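# Plug rack relays into matching color-marked panel sockets

## Task

Take every relay (a little transparent box topped by a colored button) out of the black rack and insert it into the vacant panel socket whose colored mark is the same color as its button. It counts only when fully seated and matching the relays already installed: button facing the same side as theirs, top at the same height as theirs, and upright. There is no click to signal seating. Any relay in a socket of the wrong color fails the job, as does any relay that was already in the panel ending up partly lifted or tilted. Everything must stay in place by itself once the robot lets go.

## Robot and tools

Robot: two arms, left_arm and right_arm, each with six revolute joints and a parallel two-finger gripper. The names are labels only and do not refer to sides of a camera image. A scripted disturbance may briefly pull on a held part or nudge a loose object. Nothing may be knocked or set off the table.

Frame: one shared scene frame for both arms. Origin on the table surface midway between the arms, +x pointing out over the table, +z up, left_arm on the +y side. Positions are in metres, orientations are quaternions in w,x,y,z order, velocities in m/s and rad/s. The reported hand position can be off from reality, more so when the arm is stretched far.

Gripper geometry: fingers extend along the gripper's +z axis and close along its y axis. end_effector_position is the point between the pads when shut; closed fingertips extend about 19 mm past it, open ones about 6 mm. Closing pushes the fingertips roughly 13 mm further outward, so keep that clearance above surfaces. A flat block juts about 9 cm from the last joint's axis toward the gripper's +x and rotates with it.

Tool execute_actions. Argument actions is a list holding zero or one item; optional pictures (boolean) requests camera images, which also come automatically when the list is empty.
- Empty list: no command, just returns current state (and pictures).
- Motion item: {"rows": [...], "steps": n}, 1 to 15 rows, steps between 4 and 15 (default 15). Each control step is 1/30 s; one row per step, last row reused if rows run out. The result is captured 4 steps before the action ends; those final steps run afterwards, before the next action.
- Wait item: {"steps": n} with n up to 300, no new command; it counts from the previous result, and your writing time counts toward it.
A refused call sends nothing to the robot.

Row layout: exactly 18 numbers covering both arms always. First left_arm: 6 joint targets (waist, shoulder, elbow, forearm roll, wrist pitch, wrist roll) as absolute angles in radians, the same convention as the Joint positions line; then gripper position, force_limit, speed. Then the same 9 for right_arm. The three gripper values are each in [-1, 1]. Joint ranges: waist, shoulder, forearm roll, wrist pitch and wrist roll -6.283 to 6.283; elbow -2.792 to 2.792. A target beyond a range end by over 0.010 rad, and beyond the joint's current angle, is refused. True ends may differ by up to 0.010 rad; a target past the true end gets clipped there, reported as "joint sent to its limit" (possibly referring to an earlier action still running). Absence of that line does not prove more travel remains.

Motion limits: target speed is capped per joint (2.09 rad/s waist and shoulder, 3.14 elbow, 3.93 the three wrist joints), with 0.3 s to accelerate, and all joints of an arm are slowed to arrive together. Each step the target is kept within a lead of the measured angle: 0.456 rad waist/shoulder, 0.683 elbow, 0.854 wrist joints. If targets would move the hand over 70 mm from where it is, they are pulled back proportionally. Far moves therefore take several calls.

Gripper values: position +1 is fully open (85 mm), pads touch near -0.8, -1 closes until blocked. force_limit sets pad force: on a 40 mm object closed slowly, about 20 N at -1, 128 N at 0, 235 N at +1 (less for tiny or thin items). speed sets finger speed: about 20 mm/s at -1, 85 at 0, 150 at +1; quicker closing adds up to about 5 N (speed 0) or 12 N (speed +1). To grasp, command -1, keep sending it, and confirm object_status = 2. Status codes: 0 moving, 1 blocked while opening, 2 blocked while closing, 3 reached target or fully shut (small items may still be held). Changing position resets status to 0 briefly. New force_limit or speed only applies after position changes by at least 0.01; to soften a grip, open first. If the object slips or is lost the fingers re-close automatically, except with force_limit -1, where status stays 2 even if empty. position_measured is in counts: 3 open, ~78 is 60 mm, ~130 is 40 mm, ~180 is 20 mm, ~230 pads touching. To leave a gripper unchanged, repeat its previous three values; a 0 is a real command.

Result lines: per arm pose and velocities; Joint positions and Joint velocities per arm in column order; "joint command not followed" means a clearance check altered or blocked joint targets on some steps (the rest of the row still ran); HELD marks steps where the row was partly or fully not sent. Arms keep heading to the last row's target between calls until they settle or a step is HELD; after that, only a new action moves them further.

Faults: contact torque reaching a joint's limit (295 N m waist and shoulder, 139 elbow, 39.1 each wrist joint, held weight included) or an external force of 144 N on an arm, tool or held object halts that arm for 10 s, skips the rest of the call, and makes it yield. Holding loads heats motors; MOTOR HOT warns, and reaching the limit brakes the arm (OVER-TEMPERATURE FAULT). Never let the arms collide or shove each other. Avoid drops, slips, slamming and hard pushing; seat relays firmly but gently. The simulation keeps running while you compose replies.

Tool zoom_image: camera is cam_left_wrist or cam_right_wrist (both 504x504 fisheye); region [x0, y0, x1, y1] in pixels of that camera's latest image, origin top-left, at most 504 by 504. Returns an enlarged view.

Tool finished_scene: argument scene, the number of the current scene. The relays must stay correctly seated afterwards. Replying without any tool call ends everything.

Each tool is called after ">>>" as name([rows], argument=value, ...), one row to a line, values as JSON.

## Session

>>> execute_actions(actions=[])

Scene clock: 0.00 s of 8400.00 s.
left_arm: end_effector_position=(+0.3663, +0.2236, +0.3516) position_measured=3 object_status=3 end_effector_quat_wxyz=(+0.070, -0.023, +0.823, -0.563) end_effector_velocity=(+0.000, +0.000, +0.000) end_effector_angular_velocity=(-0.000, +0.001, +0.001) | right_arm: end_effector_position=(+0.0251, -0.5224, +0.1134) position_measured=3 object_status=3 end_effector_quat_wxyz=(-0.226, +0.849, -0.425, -0.217) end_effector_velocity=(+0.000, +0.000, -0.000) end_effector_angular_velocity=(+0.000, -0.000, -0.000)
Joint positions: left_arm=[-0.02  -0.179  2.326 -1.302  1.311  0.622] | right_arm=[-1.318 -0.115  2.521  0.094  1.368  2.907]
Joint velocities: left_arm=[ 0.    -0.001 -0.     0.    -0.    -0.002] | right_arm=[ 0.    -0.     0.     0.001  0.    -0.   ]

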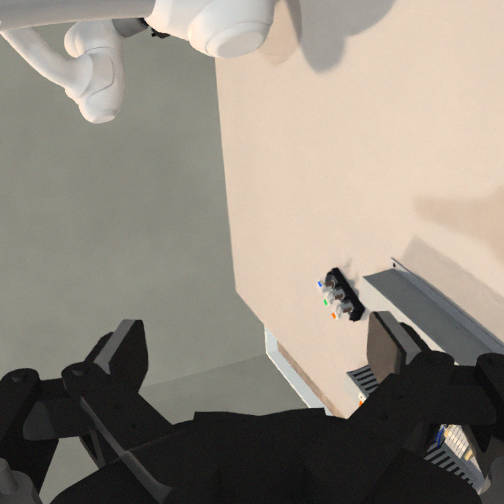

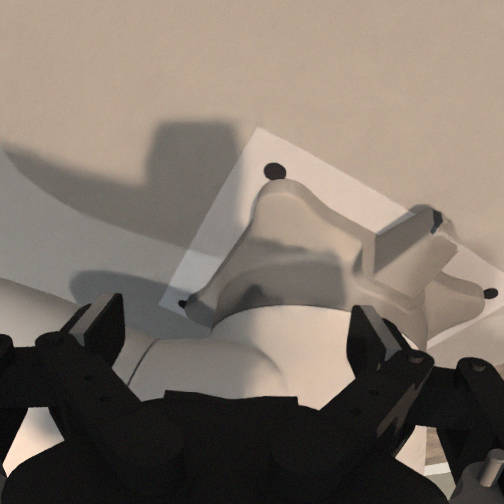

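>>> execute_actions(actions=[])

Scene clock: 0.50 s of 8400.00 s.
left_arm: end_effector_position=(+0.3663, +0.2236, +0.3516) position_measured=3 object_status=3 end_effector_quat_wxyz=(+0.070, -0.023, +0.823, -0.563) end_effector_velocity=(+0.000, +0.001, -0.000) end_effector_angular_velocity=(+0.000, -0.001, +0.001) | right_arm: end_effector_position=(+0.0251, -0.5224, +0.1134) position_measured=3 object_status=3 end_effector_quat_wxyz=(-0.226, +0.849, -0.425, -0.217) end_effector_velocity=(+0.000, +0.000, -0.000) end_effector_angular_velocity=(+0.000, -0.000, +0.000)
Joint positions: left_arm=[-0.02  -0.179  2.326 -1.302  1.311  0.622] | right_arm=[-1.318 -0.115  2.521  0.094  1.368  2.907]
Joint velocities: left_arm=[ 0.001  0.     0.     0.    -0.     0.001] | right_arm=[ 0.  0.  0.  0. -0.  0.]
Kept back: nothing.
Steps of this call (steps 1 to 15: nothing new was sent). Readings (joint positions | what the end effector reports):
1: left_arm=[-0.020 -0.179 2.326 -1.302 1.311 0.622] | right_arm=[-1.318 -0.115 2.521 0.094 1.368 2.907] | left_arm position_measured=3 object_status=3 | right_arm position_measured=3 object_status=3
2: left_arm=[-0.020 -0.179 2.326 -1.302 1.311 0.622] | right_arm=[-1.318 -0.115 2.521 0.094 1.368 2.907] | left_arm position_measured=3 object_status=3 | right_arm position_measured=3 object_status=3
4: left_arm=[-0.020 -0.179 2.326 -1.302 1.311 0.622] | right_arm=[-1.318 -0.115 2.521 0.094 1.368 2.907] | left_arm position_measured=3 object_status=3 | right_arm position_measured=3 object_status=3
8: left_arm=[-0.020 -0.179 2.326 -1.302 1.311 0.622] | right_arm=[-1.318 -0.115 2.521 0.094 1.368 2.907] | left_arm position_measured=3 object_status=3 | right_arm position_measured=3 object_status=3
15: the state above

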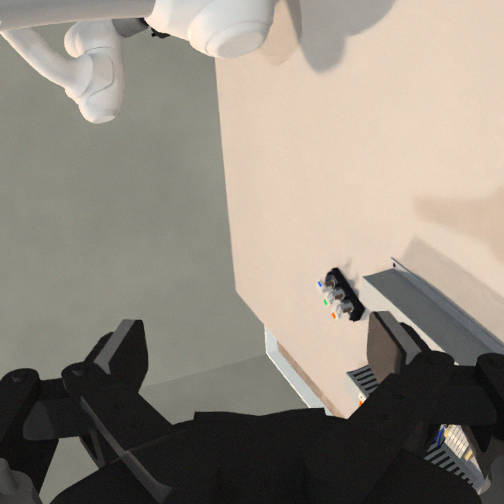

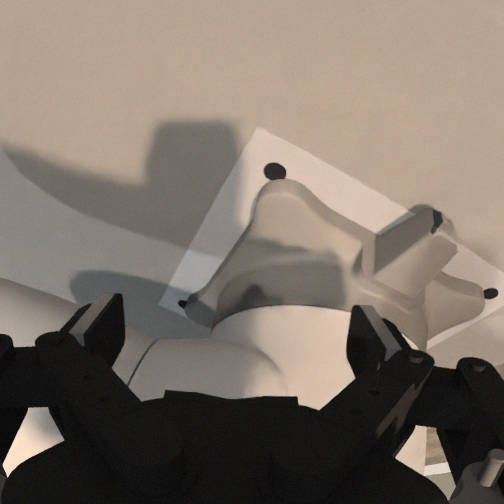

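>>> execute_actions([
  {"rows":[[0.9,-0.179,2.326,-1.302,1.311,0.622,1,0,0,-1.318,-0.115,2.2,0.094,1.368,2.907,0.3,0,0]],"steps":12},
])

>>> execute_actions([
  {"rows":[[0.9,-0.179,2.326,-1.302,1.311,0.622,1,0,0,0.168,0.269,1.6135,0,1.259,5.168,0.3,0,0]],"steps":15},
])

>>> execute_actions([
  {"rows":[[0.9,-0.179,2.326,-1.302,1.311,0.622,1,0,0,0.168,0.269,1.6135,0,1.259,5.168,0.3,0,0]],"steps":15},
])

>>> execute_actions([
  {"rows":[[0.9,-0.179,2.326,-1.302,1.311,0.622,1,0,0,0.168,0.269,1.6135,0,1.259,5.168,0.3,0,0]],"steps":15},
], pictures=true)

Scene clock: 1.37 s of 8400.00 s.
left_arm: end_effector_position=(+0.3965, +0.2919, +0.3516) position_measured=3 object_status=3 end_effector_quat_wxyz=(+0.117, -0.091, +0.818, -0.556) end_effector_velocity=(+0.150, +0.432, -0.000) end_effector_angular_velocity=(+0.000, -0.000, +1.010) | right_arm: end_effector_position=(+0.0717, -0.6174, +0.1554) position_measured=41 object_status=0 end_effector_quat_wxyz=(-0.177, +0.871, -0.432, -0.154) end_effector_velocity=(+0.225, -0.459, +0.254) end_effector_angular_velocity=(-0.749, -0.368, -0.000)
Joint positions: left_arm=[ 0.145 -0.179  2.326 -1.302  1.311  0.622] | right_arm=[-1.318 -0.115  2.355  0.094  1.368  2.907]
Joint velocities: left_arm=[ 1.01  0.    0.    0.   -0.    0.  ] | right_arm=[-0.    -0.001 -0.834 -0.    -0.     0.   ]
Steps of this call (steps 1 to 18: nothing new was sent; steps 19 to 26: the first 8 steps of this action). Readings (joint positions | what the end effector reports):
19: left_arm=[-0.020 -0.179 2.326 -1.302 1.311 0.622] | right_arm=[-1.318 -0.115 2.521 0.094 1.368 2.907] | left_arm position_measured=3 object_status=3 | right_arm position_measured=3 object_status=0
20: left_arm=[-0.016 -0.179 2.326 -1.302 1.311 0.622] | right_arm=[-1.318 -0.115 2.516 0.094 1.368 2.907] | left_arm position_measured=3 object_status=3 | right_arm position_measured=4 object_status=0
22: left_arm=[0.014 -0.179 2.326 -1.302 1.311 0.622] | right_arm=[-1.318 -0.115 2.471 0.094 1.368 2.907] | left_arm position_measured=3 object_status=3 | right_arm position_measured=13 object_status=0
26: the state above

Scene clock: 1.87 s of 8400.00 s.
left_arm: end_effector_position=(+0.4143, +0.5202, +0.3516) position_measured=3 object_status=3 end_effector_quat_wxyz=(+0.253, -0.295, +0.768, -0.508) end_effector_velocity=(-0.081, +0.450, +0.001) end_effector_angular_velocity=(+0.001, -0.002, +1.009) | right_arm: end_effector_position=(+0.2389, -0.7759, +0.2437) position_measured=91 object_status=0 end_effector_quat_wxyz=(-0.062, +0.856, -0.508, -0.077) end_effector_velocity=(+0.479, -0.107, +0.082) end_effector_angular_velocity=(-0.419, +0.127, -0.573)
Joint positions: left_arm=[ 0.656 -0.179  2.326 -1.302  1.311  0.622] | right_arm=[-1.122  0.029  1.976  0.059  1.326  3.275]
Joint velocities: left_arm=[ 1.011 -0.001 -0.001  0.001  0.002  0.001] | right_arm=[ 0.737  0.429 -0.645 -0.105 -0.118  1.375]
Steps of this call (steps 1 to 4: the last 4 steps of your previous action; steps 5 to 15: the first 11 steps of this action). Readings (joint positions | what the end effector reports):
5: left_arm=[0.315 -0.179 2.326 -1.302 1.311 0.622] | right_arm=[-1.318 -0.115 2.220 0.094 1.368 2.907] | left_arm position_measured=3 object_status=3 | right_arm position_measured=78 object_status=0
6: left_arm=[0.349 -0.179 2.326 -1.302 1.311 0.622] | right_arm=[-1.315 -0.112 2.198 0.093 1.367 2.913] | left_arm position_measured=3 object_status=3 | right_arm position_measured=84 object_status=0
8: left_arm=[0.418 -0.179 2.326 -1.302 1.311 0.622] | right_arm=[-1.287 -0.088 2.150 0.088 1.357 2.965] | left_arm position_measured=3 object_status=3 | right_arm position_measured=89 object_status=0
12: left_arm=[0.554 -0.179 2.326 -1.302 1.311 0.622] | right_arm=[-1.194 -0.017 2.046 0.070 1.338 3.139] | left_arm position_measured=3 object_status=3 | right_arm position_measured=91 object_status=0
15: the state above

Scene clock: 2.37 s of 8400.00 s.
left_arm: end_effector_position=(+0.3819, +0.6251, +0.3518) position_measured=3 object_status=3 end_effector_quat_wxyz=(+0.313, -0.386, +0.727, -0.474) end_effector_velocity=(+0.000, -0.001, +0.000) end_effector_angular_velocity=(+0.001, -0.000, -0.002) | right_arm: end_effector_position=(+0.4634, -0.7042, +0.2683) position_measured=91 object_status=3 end_effector_quat_wxyz=(-0.004, +0.763, -0.646, -0.037) end_effector_velocity=(+0.349, +0.339, +0.025) end_effector_angular_velocity=(-0.180, -0.020, -0.662)
Joint positions: left_arm=[ 0.9   -0.179  2.326 -1.302  1.311  0.622] | right_arm=[-0.726  0.178  1.752  0.022  1.284  4.017]
Joint velocities: left_arm=[-0.002 -0.    -0.    -0.    -0.     0.   ] | right_arm=[ 0.786  0.175 -0.265 -0.043 -0.048  1.466]
Steps of this call (steps 1 to 4: the last 4 steps of your previous action; steps 5 to 15: the first 11 steps of this action). Readings (joint positions | what the end effector reports):
5: left_arm=[0.826 -0.179 2.326 -1.302 1.311 0.622] | right_arm=[-0.993 0.093 1.879 0.043 1.308 3.517] | left_arm position_measured=3 object_status=3 | right_arm position_measured=91 object_status=3
6: left_arm=[0.854 -0.179 2.326 -1.302 1.311 0.622] | right_arm=[-0.966 0.104 1.862 0.040 1.305 3.566] | left_arm position_measured=3 object_status=3 | right_arm position_measured=91 object_status=3
8: left_arm=[0.891 -0.179 2.326 -1.302 1.311 0.622] | right_arm=[-0.913 0.124 1.832 0.036 1.299 3.666] | left_arm position_measured=3 object_status=3 | right_arm position_measured=91 object_status=3
12: left_arm=[0.900 -0.179 2.326 -1.302 1.311 0.622] | right_arm=[-0.806 0.158 1.782 0.027 1.290 3.867] | left_arm position_measured=3 object_status=3 | right_arm position_measured=91 object_status=3
15: the state above

Scene clock: 2.87 s of 8400.00 s.
left_arm: end_effector_position=(+0.3818, +0.6252, +0.3518) position_measured=3 object_status=3 end_effector_quat_wxyz=(+0.313, -0.386, +0.727, -0.474) end_effector_velocity=(+0.000, -0.001, -0.000) end_effector_angular_velocity=(-0.001, +0.000, -0.002) | right_arm: end_effector_position=(+0.5761, -0.4857, +0.2756) position_measured=91 object_status=3 end_effector_quat_wxyz=(-0.006, -0.670, +0.742, +0.013) end_effector_velocity=(+0.098, +0.487, +0.007) end_effector_angular_velocity=(-0.045, -0.036, -0.130)
Joint positions: left_arm=[ 0.9   -0.179  2.326 -1.302  1.311  0.622] | right_arm=[-0.336  0.234  1.667  0.009  1.269  4.679]
Joint velocities: left_arm=[-0.001  0.     0.    -0.     0.001  0.   ] | right_arm=[ 0.754  0.066 -0.098 -0.016 -0.018  0.89 ]
Steps of this call (steps 1 to 4: the last 4 steps of your previous action; steps 5 to 15: the first 11 steps of this action). Readings (joint positions | what the end effector reports):
5: left_arm=[0.900 -0.179 2.326 -1.302 1.311 0.622] | right_arm=[-0.594 0.203 1.714 0.016 1.277 4.264] | left_arm position_measured=3 object_status=3 | right_arm position_measured=91 object_status=3
6: left_arm=[0.900 -0.179 2.326 -1.302 1.311 0.622] | right_arm=[-0.568 0.207 1.708 0.015 1.276 4.313] | left_arm position_measured=3 object_status=3 | right_arm position_measured=91 object_status=3
8: left_arm=[0.900 -0.179 2.326 -1.302 1.311 0.622] | right_arm=[-0.516 0.214 1.696 0.013 1.274 4.411] | left_arm position_measured=3 object_status=3 | right_arm position_measured=91 object_status=3
12: left_arm=[0.900 -0.179 2.326 -1.302 1.311 0.622] | right_arm=[-0.413 0.226 1.678 0.010 1.271 4.579] | left_arm position_measured=3 object_status=3 | right_arm position_measured=91 object_status=3
15: the state above

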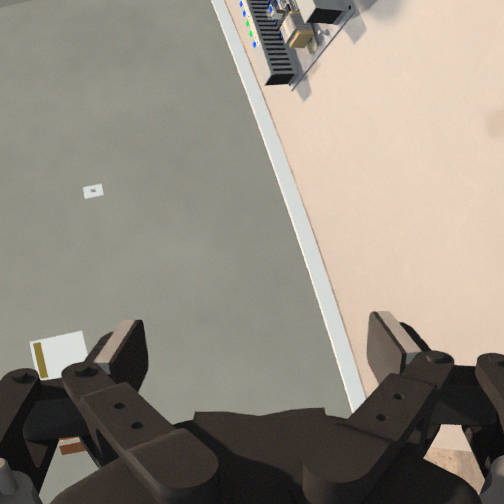

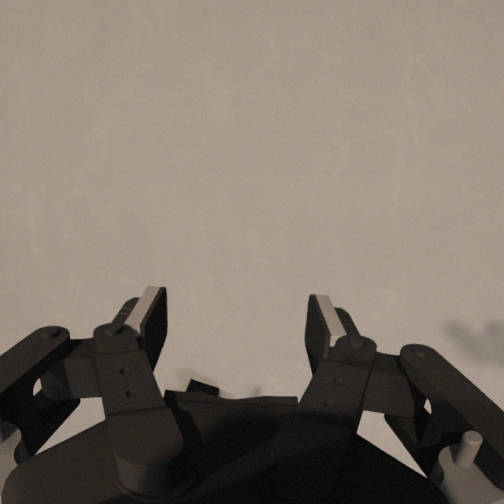

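>>> execute_actions([
  {"rows":[[0.9,-0.179,2.326,-1.302,1.311,0.622,1,0,0,0.168,0.269,1.6135,0,1.259,5.168,0.3,0,0]],"steps":15},
])

>>> execute_actions([
  {"steps":12},
], pictures=true)

Scene clock: 3.37 s of 8400.00 s.
left_arm: end_effector_position=(+0.3818, +0.6252, +0.3518) position_measured=3 object_status=3 end_effector_quat_wxyz=(+0.313, -0.386, +0.727, -0.474) end_effector_velocity=(+0.000, -0.000, +0.000) end_effector_angular_velocity=(+0.001, -0.000, -0.000) | right_arm: end_effector_position=(+0.5728, -0.2340, +0.2786) position_measured=91 object_status=3 end_effector_quat_wxyz=(-0.003, -0.674, +0.738, +0.003) end_effector_velocity=(-0.101, +0.492, +0.006) end_effector_angular_velocity=(-0.007, -0.042, +0.045)
Joint positions: left_arm=[ 0.9   -0.179  2.326 -1.302  1.311  0.622] | right_arm=[0.041 0.26  1.627 0.002 1.261 5.047]
Joint velocities: left_arm=[-0.001 -0.    -0.     0.    -0.001  0.001] | right_arm=[ 0.734  0.05  -0.076 -0.013 -0.014  0.693]
Steps of this call (steps 1 to 4: the last 4 steps of your previous action; steps 5 to 15: the first 11 steps of this action). Readings (joint positions | what the end effector reports):
5: left_arm=[0.900 -0.179 2.326 -1.302 1.311 0.622] | right_arm=[-0.209 0.243 1.653 0.006 1.266 4.810] | left_arm position_measured=3 object_status=3 | right_arm position_measured=91 object_status=3
6: left_arm=[0.900 -0.179 2.326 -1.302 1.311 0.622] | right_arm=[-0.184 0.245 1.650 0.006 1.266 4.834] | left_arm position_measured=3 object_status=3 | right_arm position_measured=91 object_status=3
8: left_arm=[0.900 -0.179 2.326 -1.302 1.311 0.622] | right_arm=[-0.134 0.248 1.645 0.005 1.265 4.881] | left_arm position_measured=3 object_status=3 | right_arm position_measured=91 object_status=3
12: left_arm=[0.900 -0.179 2.326 -1.302 1.311 0.622] | right_arm=[-0.034 0.255 1.634 0.003 1.263 4.976] | left_arm position_measured=3 object_status=3 | right_arm position_measured=91 object_status=3
15: the state above

Scene clock: 3.77 s of 8400.00 s.
left_arm: end_effector_position=(+0.3818, +0.6252, +0.3518) position_measured=3 object_status=3 end_effector_quat_wxyz=(+0.313, -0.386, +0.727, -0.474) end_effector_velocity=(-0.000, +0.000, -0.000) end_effector_angular_velocity=(-0.000, +0.000, +0.002) | right_arm: end_effector_position=(+0.5498, -0.1496, +0.2796) position_measured=91 object_status=3 end_effector_quat_wxyz=(+0.000, -0.677, +0.736, -0.000) end_effector_velocity=(-0.000, +0.001, +0.001) end_effector_angular_velocity=(+0.000, -0.001, +0.001)
Joint positions: left_arm=[ 0.9   -0.179  2.326 -1.302  1.311  0.622] | right_arm=[ 0.168  0.269  1.614 -0.     1.259  5.168]
Joint velocities: left_arm=[ 0.001 -0.     0.    -0.    -0.001 -0.   ] | right_arm=[ 0.001 -0.001 -0.    -0.    -0.     0.   ]
Kept back: nothing.
Steps of this call (steps 1 to 4: the last 4 steps of your previous action; steps 5 to 12: the robot went on to your last target). Readings (joint positions | what the end effector reports):
1: left_arm=[0.900 -0.179 2.326 -1.302 1.311 0.622] | right_arm=[0.065 0.262 1.624 0.002 1.261 5.071] | left_arm position_measured=3 object_status=3 | right_arm position_measured=91 object_status=3
2: left_arm=[0.900 -0.179 2.326 -1.302 1.311 0.622] | right_arm=[0.090 0.264 1.622 0.001 1.260 5.094] | left_arm position_measured=3 object_status=3 | right_arm position_measured=91 object_status=3
4: left_arm=[0.900 -0.179 2.326 -1.302 1.311 0.622] | right_arm=[0.137 0.267 1.617 0.001 1.260 5.139] | left_arm position_measured=3 object_status=3 | right_arm position_measured=91 object_status=3
8: left_arm=[0.900 -0.179 2.326 -1.302 1.311 0.622] | right_arm=[0.168 0.269 1.614 -0.000 1.259 5.168] | left_arm position_measured=3 object_status=3 | right_arm position_measured=91 object_status=3
12: the state above

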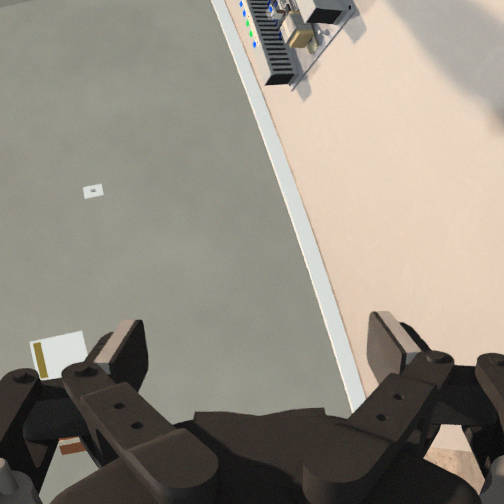

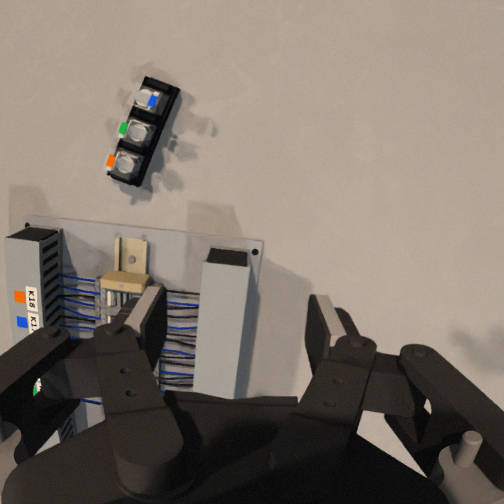

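>>> execute_actions([
  {"rows":[[0.9,-0.179,2.326,-1.302,1.311,0.622,1,0,0,0.274,0.5047,1.3502,0,1.2867,5.275,0.3,0,0]],"steps":15},
])

>>> execute_actions([
  {"steps":10},
], pictures=true)

Scene clock: 4.37 s of 8400.00 s.
left_arm: end_effector_position=(+0.3818, +0.6252, +0.3518) position_measured=3 object_status=3 end_effector_quat_wxyz=(+0.313, -0.386, +0.727, -0.474) end_effector_velocity=(+0.000, -0.001, +0.000) end_effector_angular_velocity=(-0.000, +0.000, -0.001) | right_arm: end_effector_position=(+0.6304, -0.0367, +0.2458) position_measured=91 object_status=3 end_effector_quat_wxyz=(-0.000, -0.677, +0.736, -0.000) end_effector_velocity=(+0.189, +0.337, -0.140) end_effector_angular_velocity=(-0.008, +0.016, +0.002)
Joint positions: left_arm=[ 0.9   -0.179  2.326 -1.302  1.311  0.622] | right_arm=[ 0.261  0.475  1.383 -0.     1.283  5.262]
Joint velocities: left_arm=[-0.002  0.    -0.     0.    -0.    -0.001] | right_arm=[ 0.264  0.592 -0.644  0.     0.07   0.263]
Steps of this call (steps 1 to 7: the robot went on to your last target; steps 8 to 18: the first 11 steps of this action). Readings (joint positions | what the end effector reports):
8: left_arm=[0.900 -0.179 2.326 -1.302 1.311 0.622] | right_arm=[0.168 0.269 1.613 -0.000 1.259 5.168] | left_arm position_measured=3 object_status=3 | right_arm position_measured=91 object_status=3
9: left_arm=[0.900 -0.179 2.326 -1.302 1.311 0.622] | right_arm=[0.170 0.273 1.609 -0.000 1.259 5.170] | left_arm position_measured=3 object_status=3 | right_arm position_measured=91 object_status=3
11: left_arm=[0.900 -0.179 2.326 -1.302 1.311 0.622] | right_arm=[0.183 0.303 1.575 -0.000 1.262 5.184] | left_arm position_measured=3 object_status=3 | right_arm position_measured=91 object_status=3
15: left_arm=[0.900 -0.179 2.326 -1.302 1.311 0.622] | right_arm=[0.229 0.404 1.462 -0.000 1.274 5.229] | left_arm position_measured=3 object_status=3 | right_arm position_measured=91 object_status=3
18: the state above

Scene clock: 4.70 s of 8400.00 s.
left_arm: end_effector_position=(+0.3818, +0.6252, +0.3518) position_measured=3 object_status=3 end_effector_quat_wxyz=(+0.313, -0.386, +0.727, -0.474) end_effector_velocity=(-0.000, -0.000, -0.000) end_effector_angular_velocity=(-0.000, -0.000, -0.001) | right_arm: end_effector_position=(+0.6398, -0.0196, +0.2392) position_measured=91 object_status=3 end_effector_quat_wxyz=(-0.000, -0.676, +0.736, +0.000) end_effector_velocity=(-0.001, +0.001, -0.001) end_effector_angular_velocity=(-0.000, +0.001, +0.001)
Joint positions: left_arm=[ 0.9   -0.179  2.326 -1.302  1.311  0.622] | right_arm=[0.274 0.505 1.35  0.    1.287 5.275]
Joint velocities: left_arm=[-0.     0.     0.001  0.     0.001  0.001] | right_arm=[ 0.001  0.001  0.     0.    -0.     0.   ]
Kept back: nothing.
Steps of this call (steps 1 to 4: the last 4 steps of your previous action; steps 5 to 10: the robot went on to your last target). Readings (joint positions | what the end effector reports):
1: left_arm=[0.900 -0.179 2.326 -1.302 1.311 0.622] | right_arm=[0.268 0.492 1.365 -0.000 1.285 5.269] | left_arm position_measured=3 object_status=3 | right_arm position_measured=91 object_status=3
2: left_arm=[0.900 -0.179 2.326 -1.302 1.311 0.622] | right_arm=[0.273 0.502 1.354 -0.000 1.286 5.273] | left_arm position_measured=3 object_status=3 | right_arm position_measured=91 object_status=3
4: left_arm=[0.900 -0.179 2.326 -1.302 1.311 0.622] | right_arm=[0.274 0.505 1.350 -0.000 1.287 5.275] | left_arm position_measured=3 object_status=3 | right_arm position_measured=91 object_status=3
8: left_arm=[0.900 -0.179 2.326 -1.302 1.311 0.622] | right_arm=[0.274 0.505 1.350 0.000 1.287 5.275] | left_arm position_measured=3 object_status=3 | right_arm position_measured=91 object_status=3
10: the state above

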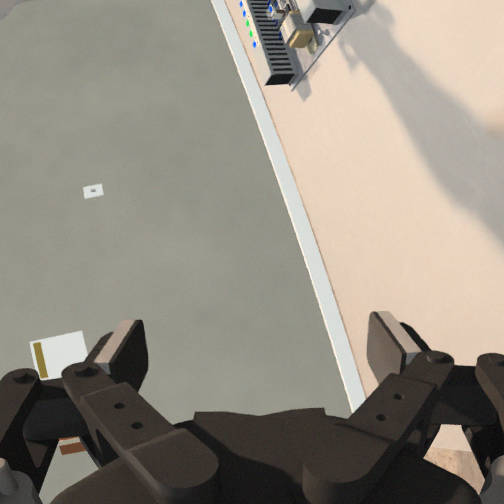

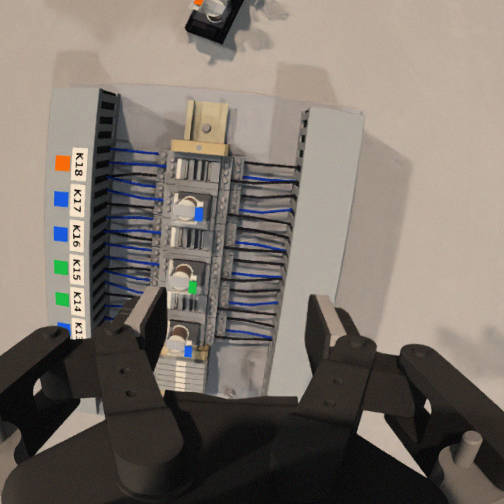

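>>> execute_actions([
  {"rows":[[0.9,-0.179,2.326,-1.302,1.311,0.622,1,0,0,0.035,0.418,1.6376,0,1.086,5.366,0.3,0,0]],"steps":15},
])

>>> execute_actions([
  {"steps":12},
], pictures=true)

Scene clock: 5.70 s of 8400.00 s.
left_arm: end_effector_position=(+0.3818, +0.6252, +0.3518) position_measured=3 object_status=3 end_effector_quat_wxyz=(+0.313, -0.386, +0.727, -0.474) end_effector_velocity=(+0.000, -0.000, +0.000) end_effector_angular_velocity=(-0.002, +0.001, +0.000) | right_arm: end_effector_position=(+0.6401, -0.1714, +0.1804) position_measured=91 object_status=3 end_effector_quat_wxyz=(-0.000, -0.583, +0.813, +0.000) end_effector_velocity=(-0.069, -0.502, -0.196) end_effector_angular_velocity=(-0.001, -0.001, -0.817)
Joint positions: left_arm=[ 0.9   -0.179  2.326 -1.302  1.311  0.622] | right_arm=[0.099 0.441 1.561 0.    1.14  5.342]
Joint velocities: left_arm=[-0.     0.    -0.    -0.     0.    -0.002] | right_arm=[-0.593 -0.214  0.712 -0.001 -0.497  0.225]
Steps of this call (steps 1 to 19: the robot went on to your last target; steps 20 to 30: the first 11 steps of this action). Readings (joint positions | what the end effector reports):
20: left_arm=[0.900 -0.179 2.326 -1.302 1.311 0.622] | right_arm=[0.274 0.505 1.350 0.000 1.287 5.275] | left_arm position_measured=3 object_status=3 | right_arm position_measured=91 object_status=3
21: left_arm=[0.900 -0.179 2.326 -1.302 1.311 0.622] | right_arm=[0.270 0.503 1.355 0.000 1.284 5.277] | left_arm position_measured=3 object_status=3 | right_arm position_measured=91 object_status=3
23: left_arm=[0.900 -0.179 2.326 -1.302 1.311 0.622] | right_arm=[0.241 0.492 1.391 0.000 1.259 5.288] | left_arm position_measured=3 object_status=3 | right_arm position_measured=91 object_status=3
27: left_arm=[0.900 -0.179 2.326 -1.302 1.311 0.622] | right_arm=[0.159 0.463 1.488 0.000 1.191 5.319] | left_arm position_measured=3 object_status=3 | right_arm position_measured=91 object_status=3
30: the state above

Scene clock: 6.10 s of 8400.00 s.
left_arm: end_effector_position=(+0.3818, +0.6252, +0.3518) position_measured=3 object_status=3 end_effector_quat_wxyz=(+0.313, -0.386, +0.727, -0.474) end_effector_velocity=(-0.000, +0.001, -0.000) end_effector_angular_velocity=(-0.001, +0.001, +0.003) | right_arm: end_effector_position=(+0.6299, -0.2247, +0.1595) position_measured=91 object_status=3 end_effector_quat_wxyz=(+0.000, -0.546, +0.838, -0.000) end_effector_velocity=(-0.000, +0.001, +0.001) end_effector_angular_velocity=(+0.002, -0.001, -0.001)
Joint positions: left_arm=[ 0.9   -0.179  2.326 -1.302  1.311  0.622] | right_arm=[ 0.035  0.418  1.638 -0.     1.086  5.366]
Joint velocities: left_arm=[ 0.002  0.001  0.     0.    -0.    -0.001] | right_arm=[ 0.    -0.001  0.     0.001 -0.     0.   ]
Kept back: nothing.
Steps of this call (steps 1 to 4: the last 4 steps of your previous action; steps 5 to 12: the robot went on to your last target). Readings (joint positions | what the end effector reports):
1: left_arm=[0.900 -0.179 2.326 -1.302 1.311 0.622] | right_arm=[0.079 0.434 1.585 0.000 1.123 5.349] | left_arm position_measured=3 object_status=3 | right_arm position_measured=91 object_status=3
2: left_arm=[0.900 -0.179 2.326 -1.302 1.311 0.622] | right_arm=[0.060 0.427 1.607 -0.000 1.108 5.356] | left_arm position_measured=3 object_status=3 | right_arm position_measured=91 object_status=3
4: left_arm=[0.900 -0.179 2.326 -1.302 1.311 0.622] | right_arm=[0.038 0.419 1.634 -0.000 1.088 5.365] | left_arm position_measured=3 object_status=3 | right_arm position_measured=91 object_status=3
8: left_arm=[0.900 -0.179 2.326 -1.302 1.311 0.622] | right_arm=[0.035 0.418 1.637 -0.000 1.086 5.366] | left_arm position_measured=3 object_status=3 | right_arm position_measured=91 object_status=3
12: the state above

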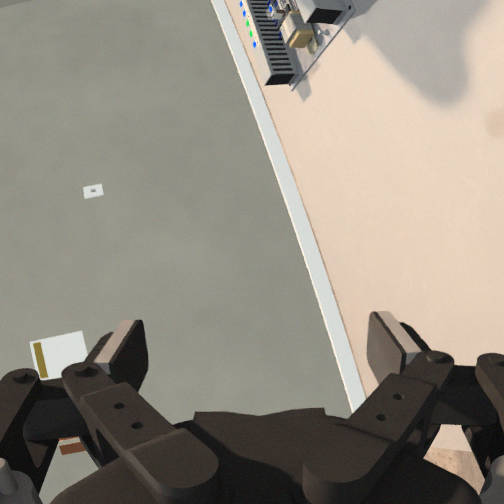

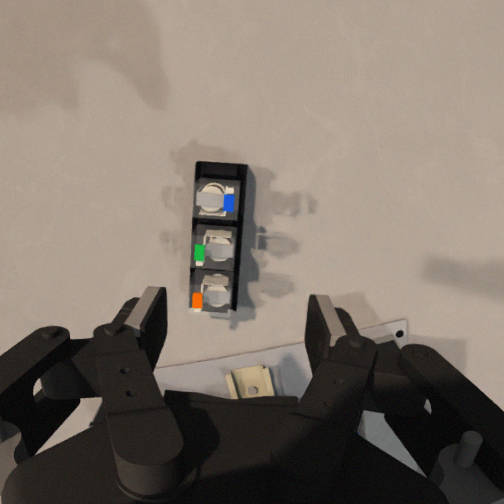

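>>> execute_actions([
  {"rows":[[0.9,-0.179,2.326,-1.302,1.311,0.622,1,0,0,-0.0079,0.4411,1.6955,0,1.005,5.323,0.3,0,0]],"steps":15},
])

>>> execute_actions([
  {"steps":6},
], pictures=true)

Scene clock: 6.83 s of 8400.00 s.
left_arm: end_effector_position=(+0.3818, +0.6252, +0.3518) position_measured=3 object_status=3 end_effector_quat_wxyz=(+0.313, -0.386, +0.727, -0.474) end_effector_velocity=(-0.000, +0.000, +0.000) end_effector_angular_velocity=(+0.001, -0.001, -0.000) | right_arm: end_effector_position=(+0.6289, -0.2576, +0.1142) position_measured=91 object_status=3 end_effector_quat_wxyz=(-0.000, -0.546, +0.838, +0.000) end_effector_velocity=(-0.000, +0.001, -0.000) end_effector_angular_velocity=(+0.001, -0.000, +0.001)
Joint positions: left_arm=[ 0.9   -0.179  2.326 -1.302  1.311  0.622] | right_arm=[-0.008  0.441  1.695 -0.     1.005  5.323]
Joint velocities: left_arm=[ 0.001  0.    -0.     0.     0.001  0.002] | right_arm=[ 0.001  0.     0.     0.002 -0.001 -0.001]
Steps of this call (steps 1 to 11: the robot went on to your last target; steps 12 to 22: the first 11 steps of this action). Readings (joint positions | what the end effector reports):
12: left_arm=[0.900 -0.179 2.326 -1.302 1.311 0.622] | right_arm=[0.035 0.418 1.638 0.000 1.086 5.366] | left_arm position_measured=3 object_status=3 | right_arm position_measured=91 object_status=3
13: left_arm=[0.900 -0.179 2.326 -1.302 1.311 0.622] | right_arm=[0.031 0.419 1.642 0.000 1.078 5.363] | left_arm position_measured=3 object_status=3 | right_arm position_measured=91 object_status=3
15: left_arm=[0.900 -0.179 2.326 -1.302 1.311 0.622] | right_arm=[0.006 0.433 1.678 0.000 1.030 5.337] | left_arm position_measured=3 object_status=3 | right_arm position_measured=91 object_status=3
19: left_arm=[0.900 -0.179 2.326 -1.302 1.311 0.622] | right_arm=[-0.008 0.441 1.695 -0.000 1.005 5.323] | left_arm position_measured=3 object_status=3 | right_arm position_measured=91 object_status=3
22: the state above

Scene clock: 7.03 s of 8400.00 s.
left_arm: end_effector_position=(+0.3818, +0.6252, +0.3518) position_measured=3 object_status=3 end_effector_quat_wxyz=(+0.313, -0.386, +0.727, -0.474) end_effector_velocity=(-0.000, -0.001, +0.000) end_effector_angular_velocity=(-0.002, -0.000, -0.001) | right_arm: end_effector_position=(+0.6288, -0.2576, +0.1142) position_measured=91 object_status=3 end_effector_quat_wxyz=(-0.000, -0.546, +0.838, +0.000) end_effector_velocity=(+0.000, -0.000, +0.001) end_effector_angular_velocity=(+0.000, -0.002, -0.000)
Joint positions: left_arm=[ 0.9   -0.179  2.326 -1.302  1.311  0.622] | right_arm=[-0.008  0.441  1.695 -0.     1.005  5.323]
Joint velocities: left_arm=[-0.     0.     0.     0.     0.002 -0.   ] | right_arm=[-0.001 -0.002  0.     0.    -0.    -0.   ]
Kept back: nothing.
Steps of this call (steps 1 to 4: the last 4 steps of your previous action; steps 5 to 6: the robot went on to your last target). Readings (joint positions | what the end effector reports):
1: left_arm=[0.900 -0.179 2.326 -1.302 1.311 0.622] | right_arm=[-0.008 0.441 1.695 -0.000 1.005 5.323] | left_arm position_measured=3 object_status=3 | right_arm position_measured=91 object_status=3
2: left_arm=[0.900 -0.179 2.326 -1.302 1.311 0.622] | right_arm=[-0.008 0.441 1.695 -0.000 1.005 5.323] | left_arm position_measured=3 object_status=3 | right_arm position_measured=91 object_status=3
4: left_arm=[0.900 -0.179 2.326 -1.302 1.311 0.622] | right_arm=[-0.008 0.441 1.695 -0.000 1.005 5.323] | left_arm position_measured=3 object_status=3 | right_arm position_measured=91 object_status=3
6: the state above

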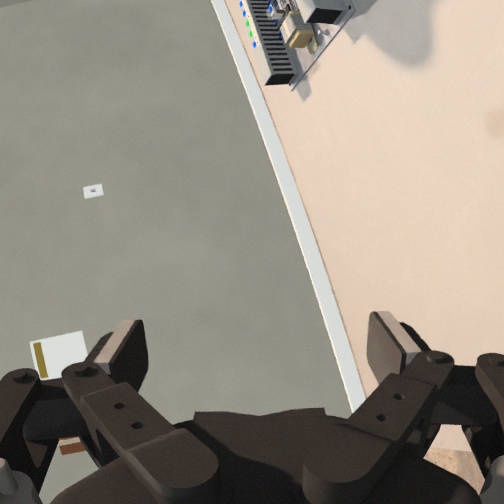

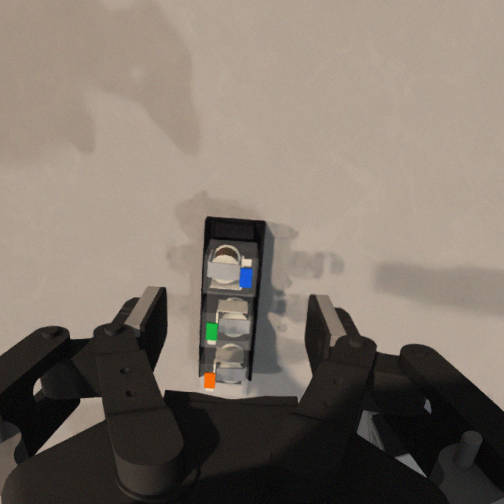

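>>> execute_actions([
  {"rows":[[0.9,-0.179,2.326,-1.302,1.311,0.622,1,0,0,-0.0104,0.4809,1.7186,0,0.9421,5.321,0.3,0,0]],"steps":15},
])

>>> execute_actions(actions=[])

Scene clock: 7.73 s of 8400.00 s.
left_arm: end_effector_position=(+0.3818, +0.6252, +0.3518) position_measured=3 object_status=3 end_effector_quat_wxyz=(+0.313, -0.386, +0.727, -0.474) end_effector_velocity=(-0.000, -0.000, -0.000) end_effector_angular_velocity=(-0.001, +0.000, +0.000) | right_arm: end_effector_position=(+0.6315, -0.2589, +0.0742) position_measured=91 object_status=3 end_effector_quat_wxyz=(-0.000, -0.546, +0.838, +0.000) end_effector_velocity=(+0.000, -0.000, +0.001) end_effector_angular_velocity=(-0.000, -0.001, -0.000)
Joint positions: left_arm=[ 0.9   -0.179  2.326 -1.302  1.311  0.622] | right_arm=[-0.01   0.481  1.719  0.     0.942  5.321]
Joint velocities: left_arm=[ 0.001 -0.     0.001 -0.     0.001  0.   ] | right_arm=[-0.    -0.001  0.    -0.    -0.    -0.   ]
Steps of this call (steps 1 to 10: the robot went on to your last target; steps 11 to 21: the first 11 steps of this action). Readings (joint positions | what the end effector reports):
11: left_arm=[0.900 -0.179 2.326 -1.302 1.311 0.622] | right_arm=[-0.008 0.441 1.696 0.000 1.005 5.323] | left_arm position_measured=3 object_status=3 | right_arm position_measured=91 object_status=3
12: left_arm=[0.900 -0.179 2.326 -1.302 1.311 0.622] | right_arm=[-0.008 0.444 1.697 0.000 0.999 5.323] | left_arm position_measured=3 object_status=3 | right_arm position_measured=91 object_status=3
14: left_arm=[0.900 -0.179 2.326 -1.302 1.311 0.622] | right_arm=[-0.010 0.469 1.713 0.000 0.960 5.322] | left_arm position_measured=3 object_status=3 | right_arm position_measured=91 object_status=3
18: left_arm=[0.900 -0.179 2.326 -1.302 1.311 0.622] | right_arm=[-0.010 0.481 1.719 0.000 0.942 5.321] | left_arm position_measured=3 object_status=3 | right_arm position_measured=91 object_status=3
21: the state above

Scene clock: 7.87 s of 8400.00 s.
left_arm: end_effector_position=(+0.3818, +0.6252, +0.3518) position_measured=3 object_status=3 end_effector_quat_wxyz=(+0.313, -0.386, +0.727, -0.474) end_effector_velocity=(-0.000, -0.000, -0.000) end_effector_angular_velocity=(-0.000, +0.000, -0.000) | right_arm: end_effector_position=(+0.6315, -0.2589, +0.0742) position_measured=91 object_status=3 end_effector_quat_wxyz=(-0.000, -0.546, +0.838, +0.000) end_effector_velocity=(+0.000, -0.001, +0.000) end_effector_angular_velocity=(-0.000, -0.000, -0.001)
Joint positions: left_arm=[ 0.9   -0.179  2.326 -1.302  1.311  0.622] | right_arm=[-0.01   0.481  1.719  0.     0.942  5.321]
Joint velocities: left_arm=[-0.    -0.     0.001  0.    -0.    -0.   ] | right_arm=[-0.001 -0.     0.    -0.     0.    -0.   ]
Kept back: nothing.
Steps of this call (steps 1 to 4: the last 4 steps of your previous action). Readings (joint positions | what the end effector reports):
1: left_arm=[0.900 -0.179 2.326 -1.302 1.311 0.622] | right_arm=[-0.010 0.481 1.719 0.000 0.942 5.321] | left_arm position_measured=3 object_status=3 | right_arm position_measured=91 object_status=3
2: left_arm=[0.900 -0.179 2.326 -1.302 1.311 0.622] | right_arm=[-0.010 0.481 1.719 0.000 0.942 5.321] | left_arm position_measured=3 object_status=3 | right_arm position_measured=91 object_status=3
4: the state above

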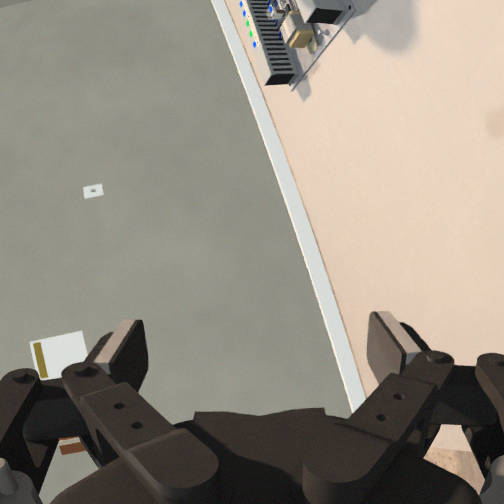

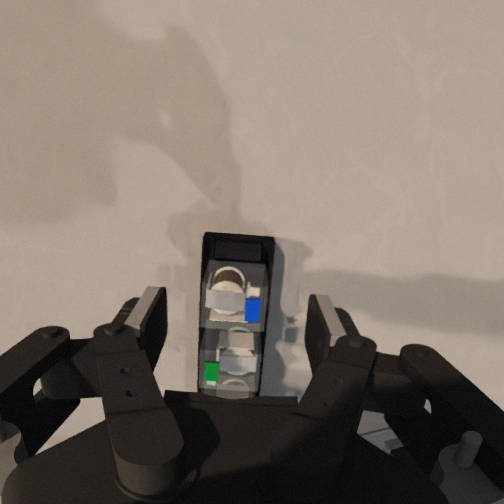

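>>> execute_actions([
  {"rows":[[0.9,-0.179,2.326,-1.302,1.311,0.622,1,0,0,-0.0115,0.4916,1.7229,0,0.9271,5.32,0.3,0,0]],"steps":12},
])

>>> execute_actions(actions=[])

>>> zoom_image(camera="cam_right_wrist", region=[150,180,370,400])

Scene clock: 8.43 s of 8400.00 s.
left_arm: end_effector_position=(+0.3818, +0.6252, +0.3518) position_measured=3 object_status=3 end_effector_quat_wxyz=(+0.313, -0.386, +0.727, -0.474) end_effector_velocity=(-0.000, +0.000, +0.000) end_effector_angular_velocity=(-0.001, -0.000, +0.000) | right_arm: end_effector_position=(+0.6325, -0.2596, +0.0646) position_measured=91 object_status=3 end_effector_quat_wxyz=(+0.000, -0.546, +0.838, -0.000) end_effector_velocity=(+0.000, +0.000, -0.001) end_effector_angular_velocity=(+0.000, +0.001, -0.000)
Joint positions: left_arm=[ 0.9   -0.179  2.326 -1.302  1.311  0.622] | right_arm=[-0.012  0.491  1.723 -0.     0.927  5.32 ]
Joint velocities: left_arm=[ 0.001  0.    -0.    -0.     0.001 -0.   ] | right_arm=[ 0.     0.002 -0.001  0.    -0.    -0.   ]
Steps of this call (steps 1 to 9: the robot went on to your last target; steps 10 to 17: the first 8 steps of this action). Readings (joint positions | what the end effector reports):
10: left_arm=[0.900 -0.179 2.326 -1.302 1.311 0.622] | right_arm=[-0.010 0.481 1.719 0.000 0.942 5.321] | left_arm position_measured=3 object_status=3 | right_arm position_measured=91 object_status=3
11: left_arm=[0.900 -0.179 2.326 -1.302 1.311 0.622] | right_arm=[-0.011 0.484 1.720 0.000 0.937 5.321] | left_arm position_measured=3 object_status=3 | right_arm position_measured=91 object_status=3
13: left_arm=[0.900 -0.179 2.326 -1.302 1.311 0.622] | right_arm=[-0.012 0.491 1.723 -0.000 0.928 5.320] | left_arm position_measured=3 object_status=3 | right_arm position_measured=91 object_status=3
17: the state above

Scene clock: 8.57 s of 8400.00 s.
left_arm: end_effector_position=(+0.3818, +0.6252, +0.3518) position_measured=3 object_status=3 end_effector_quat_wxyz=(+0.313, -0.386, +0.727, -0.474) end_effector_velocity=(-0.000, -0.000, -0.000) end_effector_angular_velocity=(-0.000, +0.000, -0.001) | right_arm: end_effector_position=(+0.6326, -0.2596, +0.0645) position_measured=91 object_status=3 end_effector_quat_wxyz=(+0.000, -0.546, +0.838, -0.000) end_effector_velocity=(-0.000, -0.000, -0.000) end_effector_angular_velocity=(+0.000, +0.001, -0.001)
Joint positions: left_arm=[ 0.9   -0.179  2.326 -1.302  1.311  0.622] | right_arm=[-0.012  0.491  1.723 -0.     0.927  5.32 ]
Joint velocities: left_arm=[-0.     0.     0.001 -0.     0.     0.001] | right_arm=[-0.  0.  0.  0. -0. -0.]
Kept back: nothing.
Steps of this call (steps 1 to 4: the last 4 steps of your previous action). Readings (joint positions | what the end effector reports):
1: left_arm=[0.900 -0.179 2.326 -1.302 1.311 0.622] | right_arm=[-0.012 0.491 1.723 -0.000 0.927 5.320] | left_arm position_measured=3 object_status=3 | right_arm position_measured=91 object_status=3
2: left_arm=[0.900 -0.179 2.326 -1.302 1.311 0.622] | right_arm=[-0.012 0.491 1.723 -0.000 0.927 5.320] | left_arm position_measured=3 object_status=3 | right_arm position_measured=91 object_status=3
4: the state above

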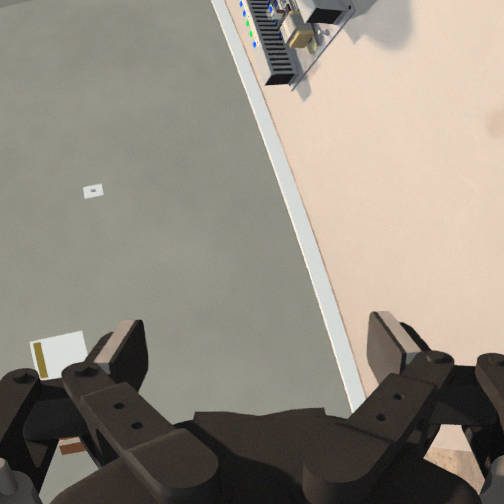

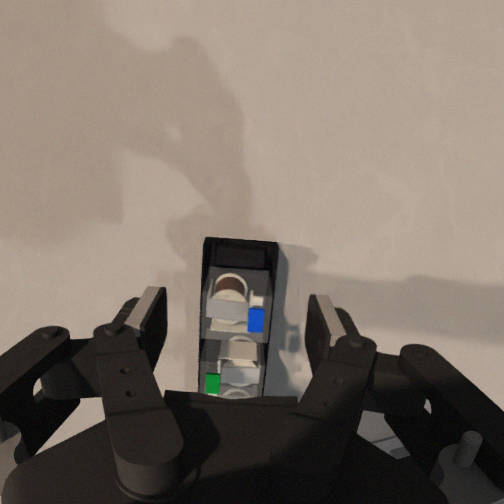

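Region (150, 180, 370, 400) of cam_right_wrist's 504x504 image, scaled by 2.291, with more detail than that image has.

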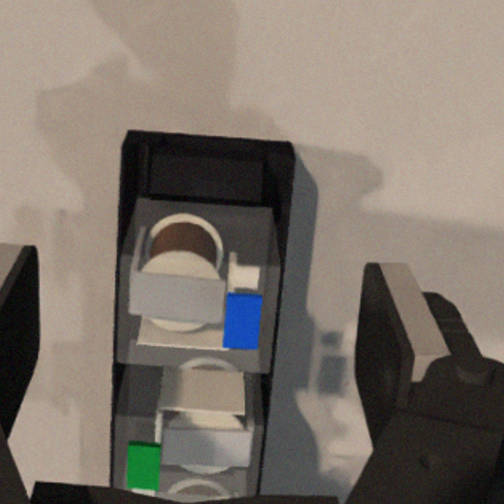

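Matches the recipe. Close.

>>> execute_actions([
  {"rows":[[0.9,-0.179,2.326,-1.302,1.311,0.622,1,0,0,-0.0115,0.4916,1.7229,0,0.9271,5.32,-1,0.2,-0.4]],"steps":15},
])

>>> execute_actions([
  {"steps":12},
], pictures=true)

Scene clock: 9.03 s of 8400.00 s.
left_arm: end_effector_position=(+0.3818, +0.6252, +0.3518) position_measured=3 object_status=3 end_effector_quat_wxyz=(+0.313, -0.386, +0.727, -0.474) end_effector_velocity=(+0.001, -0.000, +0.000) end_effector_angular_velocity=(+0.000, -0.000, -0.002) | right_arm: end_effector_position=(+0.6325, -0.2596, +0.0644) position_measured=133 object_status=0 end_effector_quat_wxyz=(+0.000, -0.546, +0.838, -0.000) end_effector_velocity=(+0.000, -0.000, +0.002) end_effector_angular_velocity=(+0.000, -0.002, -0.000)
Joint positions: left_arm=[ 0.9   -0.179  2.326 -1.302  1.311  0.622] | right_arm=[-0.012  0.492  1.723  0.     0.927  5.32 ]
Joint velocities: left_arm=[-0.002  0.    -0.001 -0.     0.    -0.   ] | right_arm=[-0.    -0.002 -0.    -0.    -0.     0.   ]
Steps of this call (steps 1 to 3: the robot went on to your last target; steps 4 to 14: the first 11 steps of this action). Readings (joint positions | what the end effector reports):
4: left_arm=[0.900 -0.179 2.326 -1.302 1.311 0.622] | right_arm=[-0.012 0.492 1.723 -0.000 0.927 5.320] | left_arm position_measured=3 object_status=3 | right_arm position_measured=91 object_status=0
5: left_arm=[0.900 -0.179 2.326 -1.302 1.311 0.622] | right_arm=[-0.012 0.492 1.723 -0.000 0.927 5.320] | left_arm position_measured=3 object_status=3 | right_arm position_measured=91 object_status=0
7: left_arm=[0.900 -0.179 2.326 -1.302 1.311 0.622] | right_arm=[-0.012 0.492 1.723 -0.000 0.927 5.320] | left_arm position_measured=3 object_status=3 | right_arm position_measured=98 object_status=0
11: left_arm=[0.900 -0.179 2.326 -1.302 1.311 0.622] | right_arm=[-0.012 0.492 1.723 -0.000 0.927 5.320] | left_arm position_measured=3 object_status=3 | right_arm position_measured=117 object_status=0
14: the state above

Scene clock: 9.43 s of 8400.00 s.
left_arm: end_effector_position=(+0.3818, +0.6252, +0.3518) position_measured=3 object_status=3 end_effector_quat_wxyz=(+0.313, -0.386, +0.727, -0.474) end_effector_velocity=(+0.000, -0.000, +0.000) end_effector_angular_velocity=(+0.001, -0.000, -0.001) | right_arm: end_effector_position=(+0.6328, -0.2595, +0.0646) position_measured=193 object_status=0 end_effector_quat_wxyz=(+0.000, -0.546, +0.838, -0.000) end_effector_velocity=(+0.000, +0.000, +0.002) end_effector_angular_velocity=(+0.001, -0.002, -0.000)
Joint positions: left_arm=[ 0.9   -0.179  2.326 -1.302  1.311  0.622] | right_arm=[-0.012  0.492  1.723  0.     0.927  5.32 ]
Joint velocities: left_arm=[-0.001 -0.    -0.     0.    -0.     0.   ] | right_arm=[ 0.    -0.002 -0.     0.     0.    -0.   ]
Kept back: nothing.
Steps of this call (steps 1 to 4: the last 4 steps of your previous action; steps 5 to 12: the robot went on to your last target). Readings (joint positions | what the end effector reports):
1: left_arm=[0.900 -0.179 2.326 -1.302 1.311 0.622] | right_arm=[-0.012 0.492 1.723 0.000 0.927 5.320] | left_arm position_measured=3 object_status=3 | right_arm position_measured=138 object_status=0
2: left_arm=[0.900 -0.179 2.326 -1.302 1.311 0.622] | right_arm=[-0.012 0.492 1.723 0.000 0.927 5.320] | left_arm position_measured=3 object_status=3 | right_arm position_measured=143 object_status=0
4: left_arm=[0.900 -0.179 2.326 -1.302 1.311 0.622] | right_arm=[-0.012 0.492 1.723 0.000 0.927 5.320] | left_arm position_measured=3 object_status=3 | right_arm position_measured=154 object_status=0
8: left_arm=[0.900 -0.179 2.326 -1.302 1.311 0.622] | right_arm=[-0.012 0.492 1.723 0.000 0.927 5.320] | left_arm position_measured=3 object_status=3 | right_arm position_measured=172 object_status=0
12: the state above

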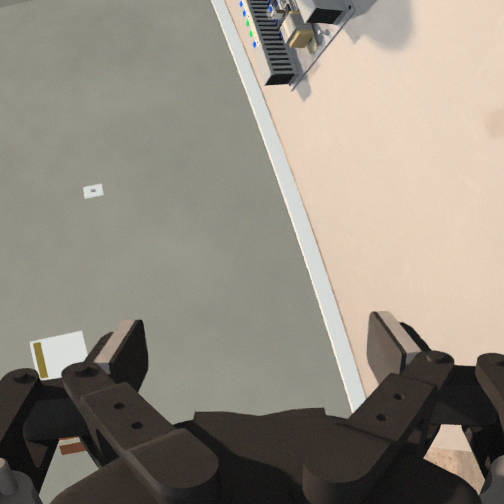

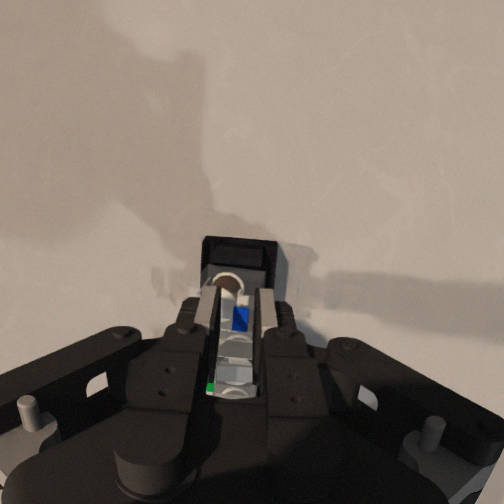

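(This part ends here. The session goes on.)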